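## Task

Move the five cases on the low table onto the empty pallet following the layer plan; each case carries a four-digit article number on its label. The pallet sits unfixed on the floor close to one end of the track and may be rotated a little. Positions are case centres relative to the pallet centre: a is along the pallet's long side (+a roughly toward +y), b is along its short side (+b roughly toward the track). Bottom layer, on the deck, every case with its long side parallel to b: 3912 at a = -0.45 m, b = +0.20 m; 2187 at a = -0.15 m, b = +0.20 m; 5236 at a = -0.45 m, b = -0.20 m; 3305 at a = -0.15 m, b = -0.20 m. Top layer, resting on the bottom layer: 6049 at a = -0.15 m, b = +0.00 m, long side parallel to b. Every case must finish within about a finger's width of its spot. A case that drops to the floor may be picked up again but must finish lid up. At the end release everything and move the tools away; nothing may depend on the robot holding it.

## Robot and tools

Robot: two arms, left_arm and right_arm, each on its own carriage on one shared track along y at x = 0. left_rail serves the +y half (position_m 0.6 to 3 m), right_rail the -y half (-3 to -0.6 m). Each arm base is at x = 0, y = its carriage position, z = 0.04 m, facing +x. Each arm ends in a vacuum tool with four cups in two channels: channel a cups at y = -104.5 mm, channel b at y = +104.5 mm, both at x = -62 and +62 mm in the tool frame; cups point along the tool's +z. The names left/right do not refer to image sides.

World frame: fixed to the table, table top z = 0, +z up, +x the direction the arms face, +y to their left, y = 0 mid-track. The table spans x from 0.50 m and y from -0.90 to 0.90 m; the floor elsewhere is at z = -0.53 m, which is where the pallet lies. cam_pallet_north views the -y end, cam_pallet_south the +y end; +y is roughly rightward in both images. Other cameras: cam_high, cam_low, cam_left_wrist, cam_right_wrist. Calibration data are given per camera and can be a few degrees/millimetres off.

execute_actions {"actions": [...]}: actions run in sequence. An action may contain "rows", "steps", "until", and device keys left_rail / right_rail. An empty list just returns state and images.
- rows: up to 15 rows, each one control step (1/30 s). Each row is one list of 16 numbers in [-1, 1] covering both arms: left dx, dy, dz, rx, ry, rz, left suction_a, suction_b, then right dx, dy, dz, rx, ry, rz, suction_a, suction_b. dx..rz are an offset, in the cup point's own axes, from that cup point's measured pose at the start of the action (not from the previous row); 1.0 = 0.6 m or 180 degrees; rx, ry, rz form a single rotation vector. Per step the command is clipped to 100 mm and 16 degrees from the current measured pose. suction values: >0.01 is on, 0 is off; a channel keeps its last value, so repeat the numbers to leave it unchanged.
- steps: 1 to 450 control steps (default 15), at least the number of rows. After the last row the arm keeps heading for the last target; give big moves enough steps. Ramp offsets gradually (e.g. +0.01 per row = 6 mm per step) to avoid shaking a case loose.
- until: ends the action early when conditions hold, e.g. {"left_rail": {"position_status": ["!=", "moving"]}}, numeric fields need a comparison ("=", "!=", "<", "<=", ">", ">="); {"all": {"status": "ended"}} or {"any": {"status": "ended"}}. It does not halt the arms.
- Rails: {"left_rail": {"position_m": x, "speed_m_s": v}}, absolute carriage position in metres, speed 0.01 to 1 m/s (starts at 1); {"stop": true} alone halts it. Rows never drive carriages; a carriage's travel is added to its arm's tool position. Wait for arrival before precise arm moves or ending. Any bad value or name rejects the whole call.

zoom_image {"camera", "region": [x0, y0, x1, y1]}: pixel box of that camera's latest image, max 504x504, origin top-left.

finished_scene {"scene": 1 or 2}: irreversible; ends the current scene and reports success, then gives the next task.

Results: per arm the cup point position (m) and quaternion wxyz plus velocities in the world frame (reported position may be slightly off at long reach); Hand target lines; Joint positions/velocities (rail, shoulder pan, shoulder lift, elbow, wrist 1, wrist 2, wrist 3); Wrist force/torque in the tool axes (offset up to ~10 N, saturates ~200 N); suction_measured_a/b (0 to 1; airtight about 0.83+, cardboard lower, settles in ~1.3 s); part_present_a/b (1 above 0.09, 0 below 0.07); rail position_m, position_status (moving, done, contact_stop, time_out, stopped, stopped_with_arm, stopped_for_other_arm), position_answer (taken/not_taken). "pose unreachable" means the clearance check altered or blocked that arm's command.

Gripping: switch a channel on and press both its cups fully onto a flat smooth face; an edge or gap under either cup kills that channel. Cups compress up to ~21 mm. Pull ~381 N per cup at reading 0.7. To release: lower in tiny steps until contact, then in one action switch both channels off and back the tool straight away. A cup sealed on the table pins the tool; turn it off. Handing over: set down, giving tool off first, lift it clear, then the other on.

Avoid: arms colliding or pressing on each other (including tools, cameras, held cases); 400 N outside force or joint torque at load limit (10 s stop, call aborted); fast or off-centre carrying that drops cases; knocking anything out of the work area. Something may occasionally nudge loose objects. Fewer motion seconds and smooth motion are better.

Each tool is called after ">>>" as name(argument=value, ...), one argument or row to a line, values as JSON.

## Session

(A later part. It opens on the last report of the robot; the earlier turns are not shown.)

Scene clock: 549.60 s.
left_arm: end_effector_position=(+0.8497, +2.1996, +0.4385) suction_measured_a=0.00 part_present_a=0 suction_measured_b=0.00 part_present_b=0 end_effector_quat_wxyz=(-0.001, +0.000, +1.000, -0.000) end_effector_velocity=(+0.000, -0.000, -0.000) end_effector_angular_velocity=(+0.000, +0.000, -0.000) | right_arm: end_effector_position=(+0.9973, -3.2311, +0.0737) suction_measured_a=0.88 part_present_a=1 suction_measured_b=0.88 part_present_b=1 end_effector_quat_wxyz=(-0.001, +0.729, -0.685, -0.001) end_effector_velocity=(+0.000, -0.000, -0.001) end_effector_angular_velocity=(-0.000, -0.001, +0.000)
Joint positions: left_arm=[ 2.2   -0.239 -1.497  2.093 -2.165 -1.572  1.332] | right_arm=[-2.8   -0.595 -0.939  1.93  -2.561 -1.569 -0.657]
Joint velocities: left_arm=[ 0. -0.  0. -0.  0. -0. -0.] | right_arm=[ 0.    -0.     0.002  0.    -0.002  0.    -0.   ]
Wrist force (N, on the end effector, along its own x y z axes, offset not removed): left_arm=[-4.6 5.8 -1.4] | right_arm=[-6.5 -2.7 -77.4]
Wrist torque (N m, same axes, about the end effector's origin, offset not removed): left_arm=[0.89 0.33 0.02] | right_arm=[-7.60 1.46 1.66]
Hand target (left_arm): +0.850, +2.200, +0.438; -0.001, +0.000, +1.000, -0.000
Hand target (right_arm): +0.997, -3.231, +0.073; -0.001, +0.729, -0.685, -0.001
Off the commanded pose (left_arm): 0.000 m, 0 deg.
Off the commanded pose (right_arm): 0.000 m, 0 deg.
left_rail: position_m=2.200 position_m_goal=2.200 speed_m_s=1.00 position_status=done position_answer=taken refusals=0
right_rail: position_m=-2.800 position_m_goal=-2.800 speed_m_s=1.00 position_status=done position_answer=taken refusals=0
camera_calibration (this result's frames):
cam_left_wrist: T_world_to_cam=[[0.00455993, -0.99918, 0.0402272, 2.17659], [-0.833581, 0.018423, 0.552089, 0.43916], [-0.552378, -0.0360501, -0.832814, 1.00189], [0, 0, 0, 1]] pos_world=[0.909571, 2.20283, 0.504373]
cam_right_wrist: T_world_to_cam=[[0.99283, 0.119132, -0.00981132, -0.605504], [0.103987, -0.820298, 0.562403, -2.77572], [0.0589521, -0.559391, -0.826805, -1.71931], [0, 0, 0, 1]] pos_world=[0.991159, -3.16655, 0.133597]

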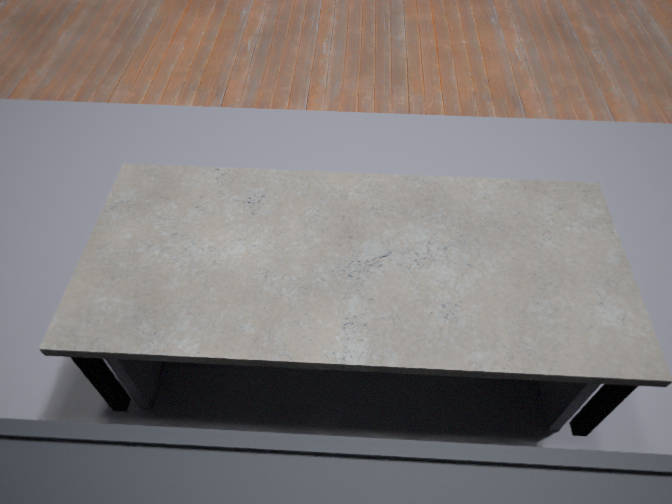

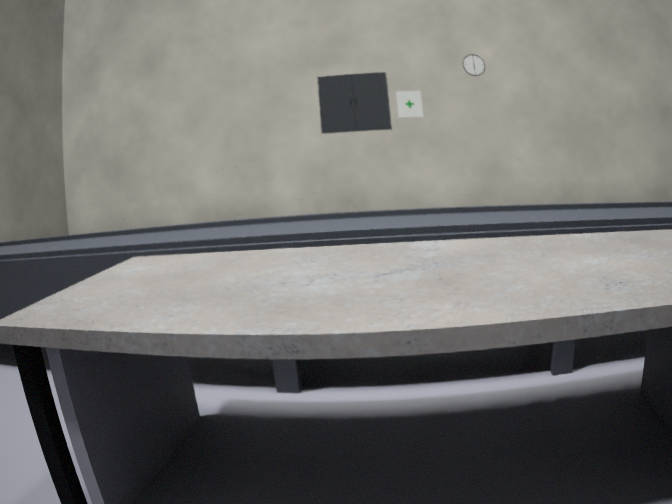

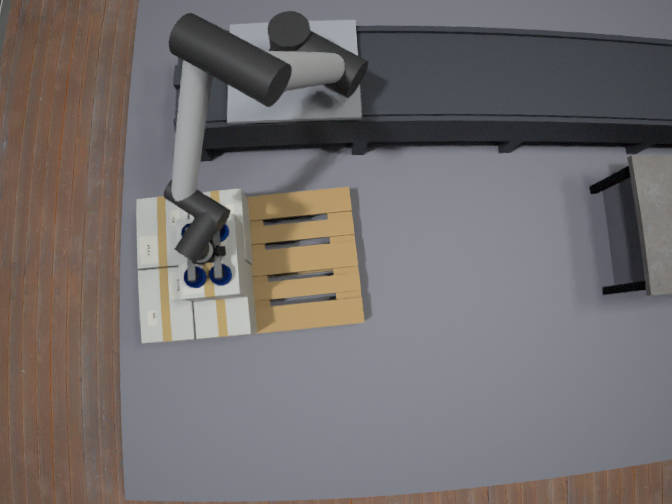

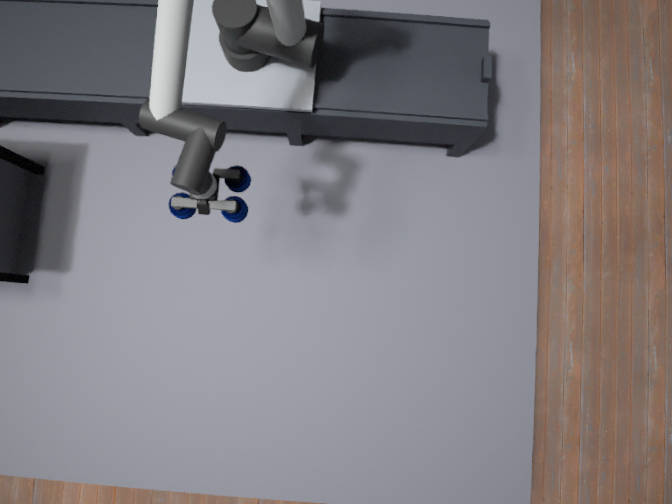

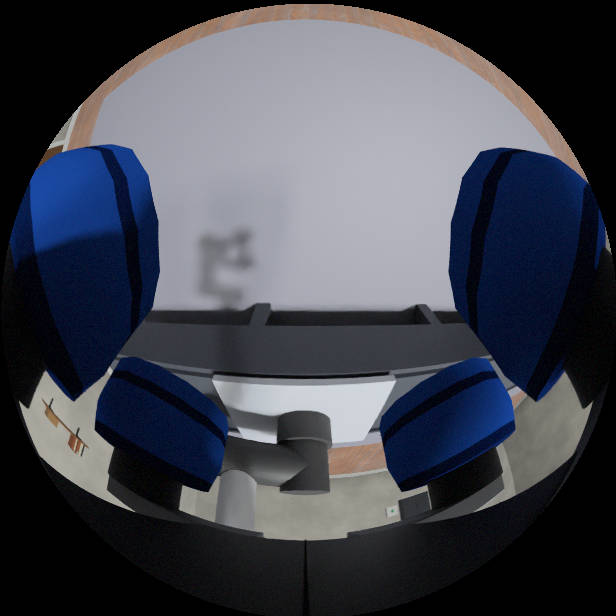

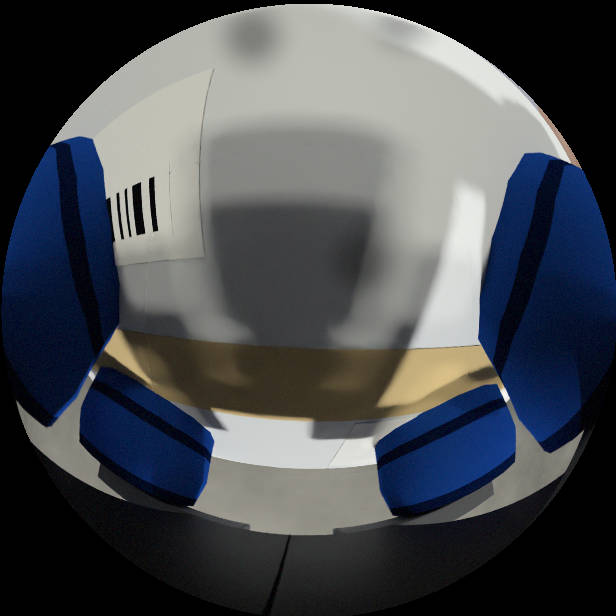

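Contact. Release and clear.

>>> execute_actions(
  actions=[
    {"rows":[[0,0,0,0,0,0,0,0,0,0,-0.001,0,0,0,0,0],[0,0,0,0,0,0,0,0,0,0,-0.003,0,0,0,0,0],[0,0,0,0,0,0,0,0,0,0,-0.005,0,0,0,0,0],[0,0,0,0,0,0,0,0,0,0,-0.008,0,0,0,0,0],[0,0,0,0,0,0,0,0,0,0,-0.011,0,0,0,0,0],[0,0,0,0,0,0,0,0,0,0,-0.014,0,0,0,0,0],[0,0,0,0,0,0,0,0,0,0,-0.017,0,0,0,0,0],[0,0,0,0,0,0,0,0,0,0,-0.02,0,0,0,0,0],[0,0,0,0,0,0,0,0,0,0,-0.024,0,0,0,0,0],[0,0,0,0,0,0,0,0,0,0,-0.028,0,0,0,0,0],[0,0,0,0,0,0,0,0,0,0,-0.034,0,0,0,0,0],[0,0,0,0,0,0,0,0,0,0,-0.04,0,0,0,0,0],[0,0,0,0,0,0,0,0,0,0,-0.05,0,0,0,0,0],[0,0,0,0,0,0,0,0,0,0,-0.07,0,0,0,0,0],[0,0,0,0,0,0,0,0,0,0,-0.1,0,0,0,0,0]],"steps":22},
    {"rows":[[0,0,0,0,0,0,0,0,-1.0,0.2,-0.4,0,0,0,0,0]],"steps":35},
  ],
)

>>> zoom_image(
  camera="cam_pallet_north",
  region=[125, 175, 305, 355],
)

Scene clock: 562.80 s.
left_arm: end_effector_position=(+0.8497, +2.1996, +0.4385) suction_measured_a=0.00 part_present_a=0 suction_measured_b=0.00 part_present_b=0 end_effector_quat_wxyz=(-0.001, +0.000, +1.000, -0.000) end_effector_velocity=(+0.000, -0.000, +0.000) end_effector_angular_velocity=(+0.000, -0.000, +0.000) | right_arm: end_effector_position=(+0.8420, -2.6554, +0.3642) suction_measured_a=0.00 part_present_a=0 suction_measured_b=0.00 part_present_b=0 end_effector_quat_wxyz=(-0.001, +0.730, -0.684, +0.000) end_effector_velocity=(-0.031, +0.160, +0.073) end_effector_angular_velocity=(-0.011, +0.013, -0.012)
Joint positions: left_arm=[ 2.2   -0.239 -1.497  2.093 -2.165 -1.572  1.332] | right_arm=[-2.8   -0.068 -1.431  2.146 -2.288 -1.569 -0.132]
Joint velocities: left_arm=[ 0. -0. -0. -0. -0.  0. -0.] | right_arm=[ 0.     0.194 -0.067 -0.054  0.133 -0.012  0.206]
Wrist force (N, on the end effector, along its own x y z axes, offset not removed): left_arm=[-4.8 6.0 4.1] | right_arm=[-8.2 -2.3 0.9]
Wrist torque (N m, same axes, about the end effector's origin, offset not removed): left_arm=[0.82 0.23 0.14] | right_arm=[0.10 1.63 -0.11]
Hand target (left_arm): +0.850, +2.200, +0.438; -0.001, +0.000, +1.000, -0.000
Hand target (right_arm): +0.839, -2.641, +0.371; -0.000, +0.729, -0.685, +0.000
Off the commanded pose (left_arm): 0.000 m, 0 deg.
Off the commanded pose (right_arm): 0.017 m, 0 deg.
left_rail: position_m=2.200 position_m_goal=2.200 speed_m_s=1.00 position_status=done position_answer=taken refusals=0
right_rail: position_m=-2.800 position_m_goal=-2.800 speed_m_s=1.00 position_status=done position_answer=taken refusals=0
camera_calibration (this result's frames):
cam_left_wrist: T_world_to_cam=[[0.00456004, -0.99918, 0.040227, 2.17659], [-0.833581, 0.0184228, 0.55209, 0.43916], [-0.552378, -0.03605, -0.832814, 1.00189], [0, 0, 0, 1]] pos_world=[0.909571, 2.20283, 0.504373]
cam_right_wrist: T_world_to_cam=[[0.992597, 0.121188, -0.00802082, -0.512058], [0.10463, -0.819699, 0.563157, -2.44988], [0.0616735, -0.559827, -0.826311, -1.15156], [0, 0, 0, 1]] pos_world=[0.835618, -2.59078, 0.424012]

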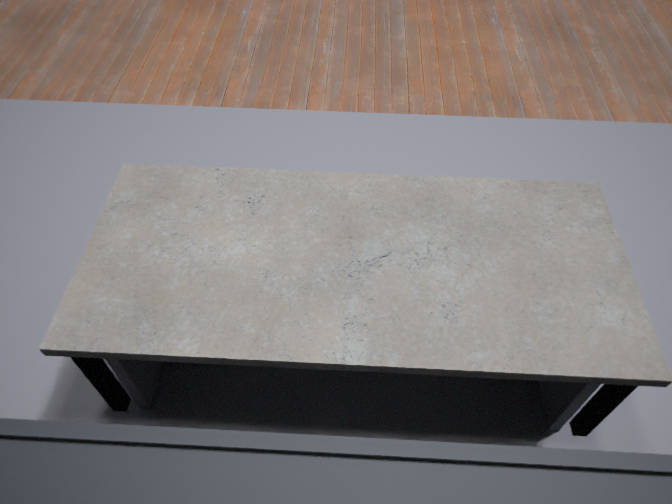

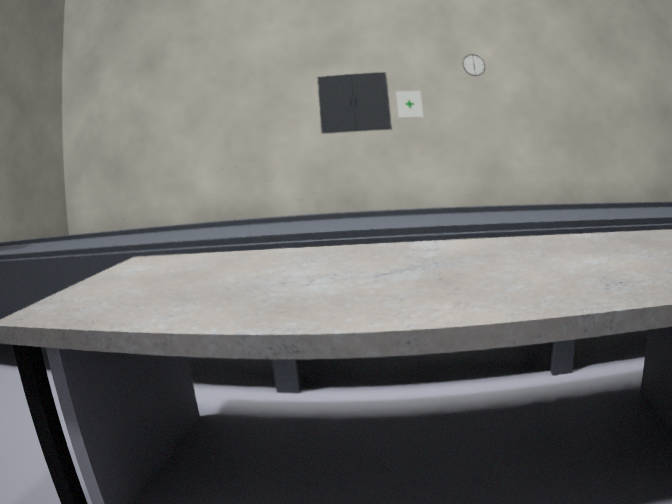

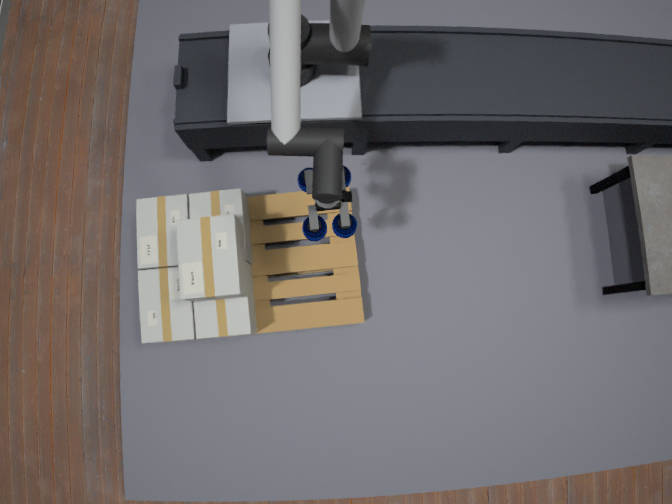

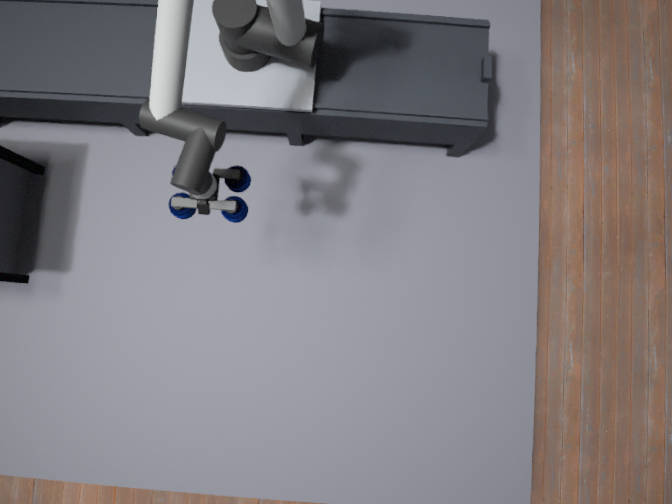

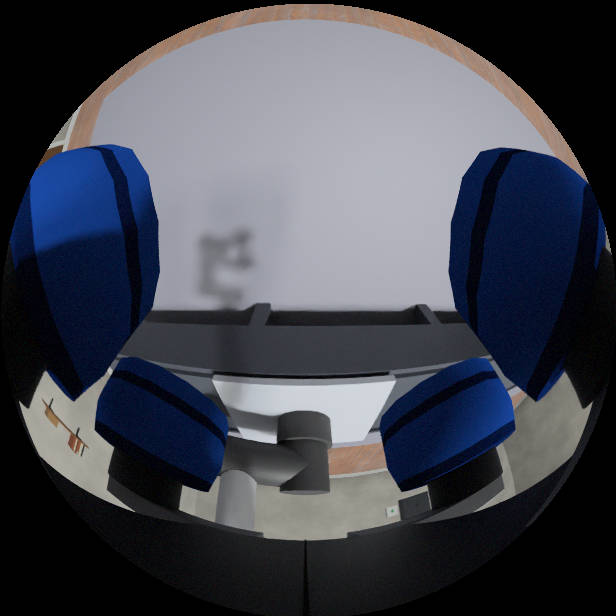

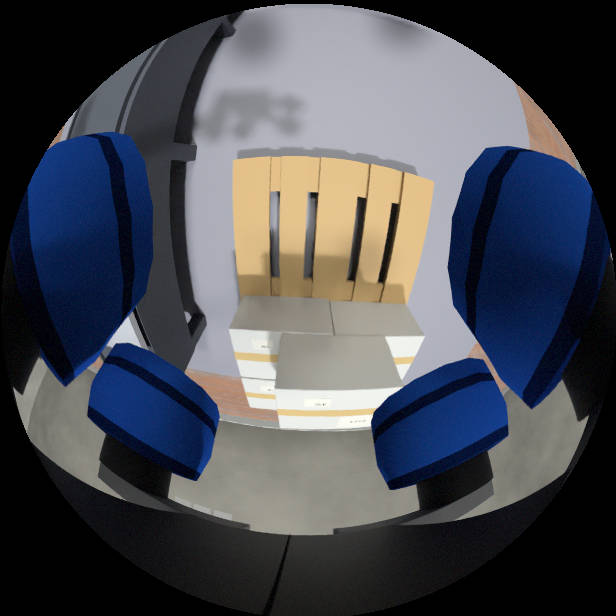

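Region (125, 175, 305, 355) of cam_pallet_north's 672x504 image, scaled by 2.800, with more detail than that image has.

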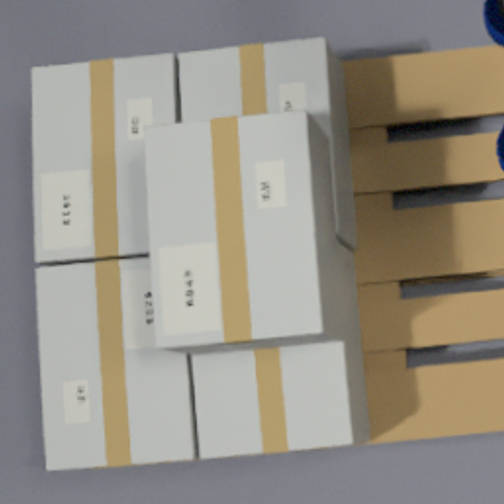

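>>> finished_scene(
  scene=1,
)

The scene is finished: the task was done.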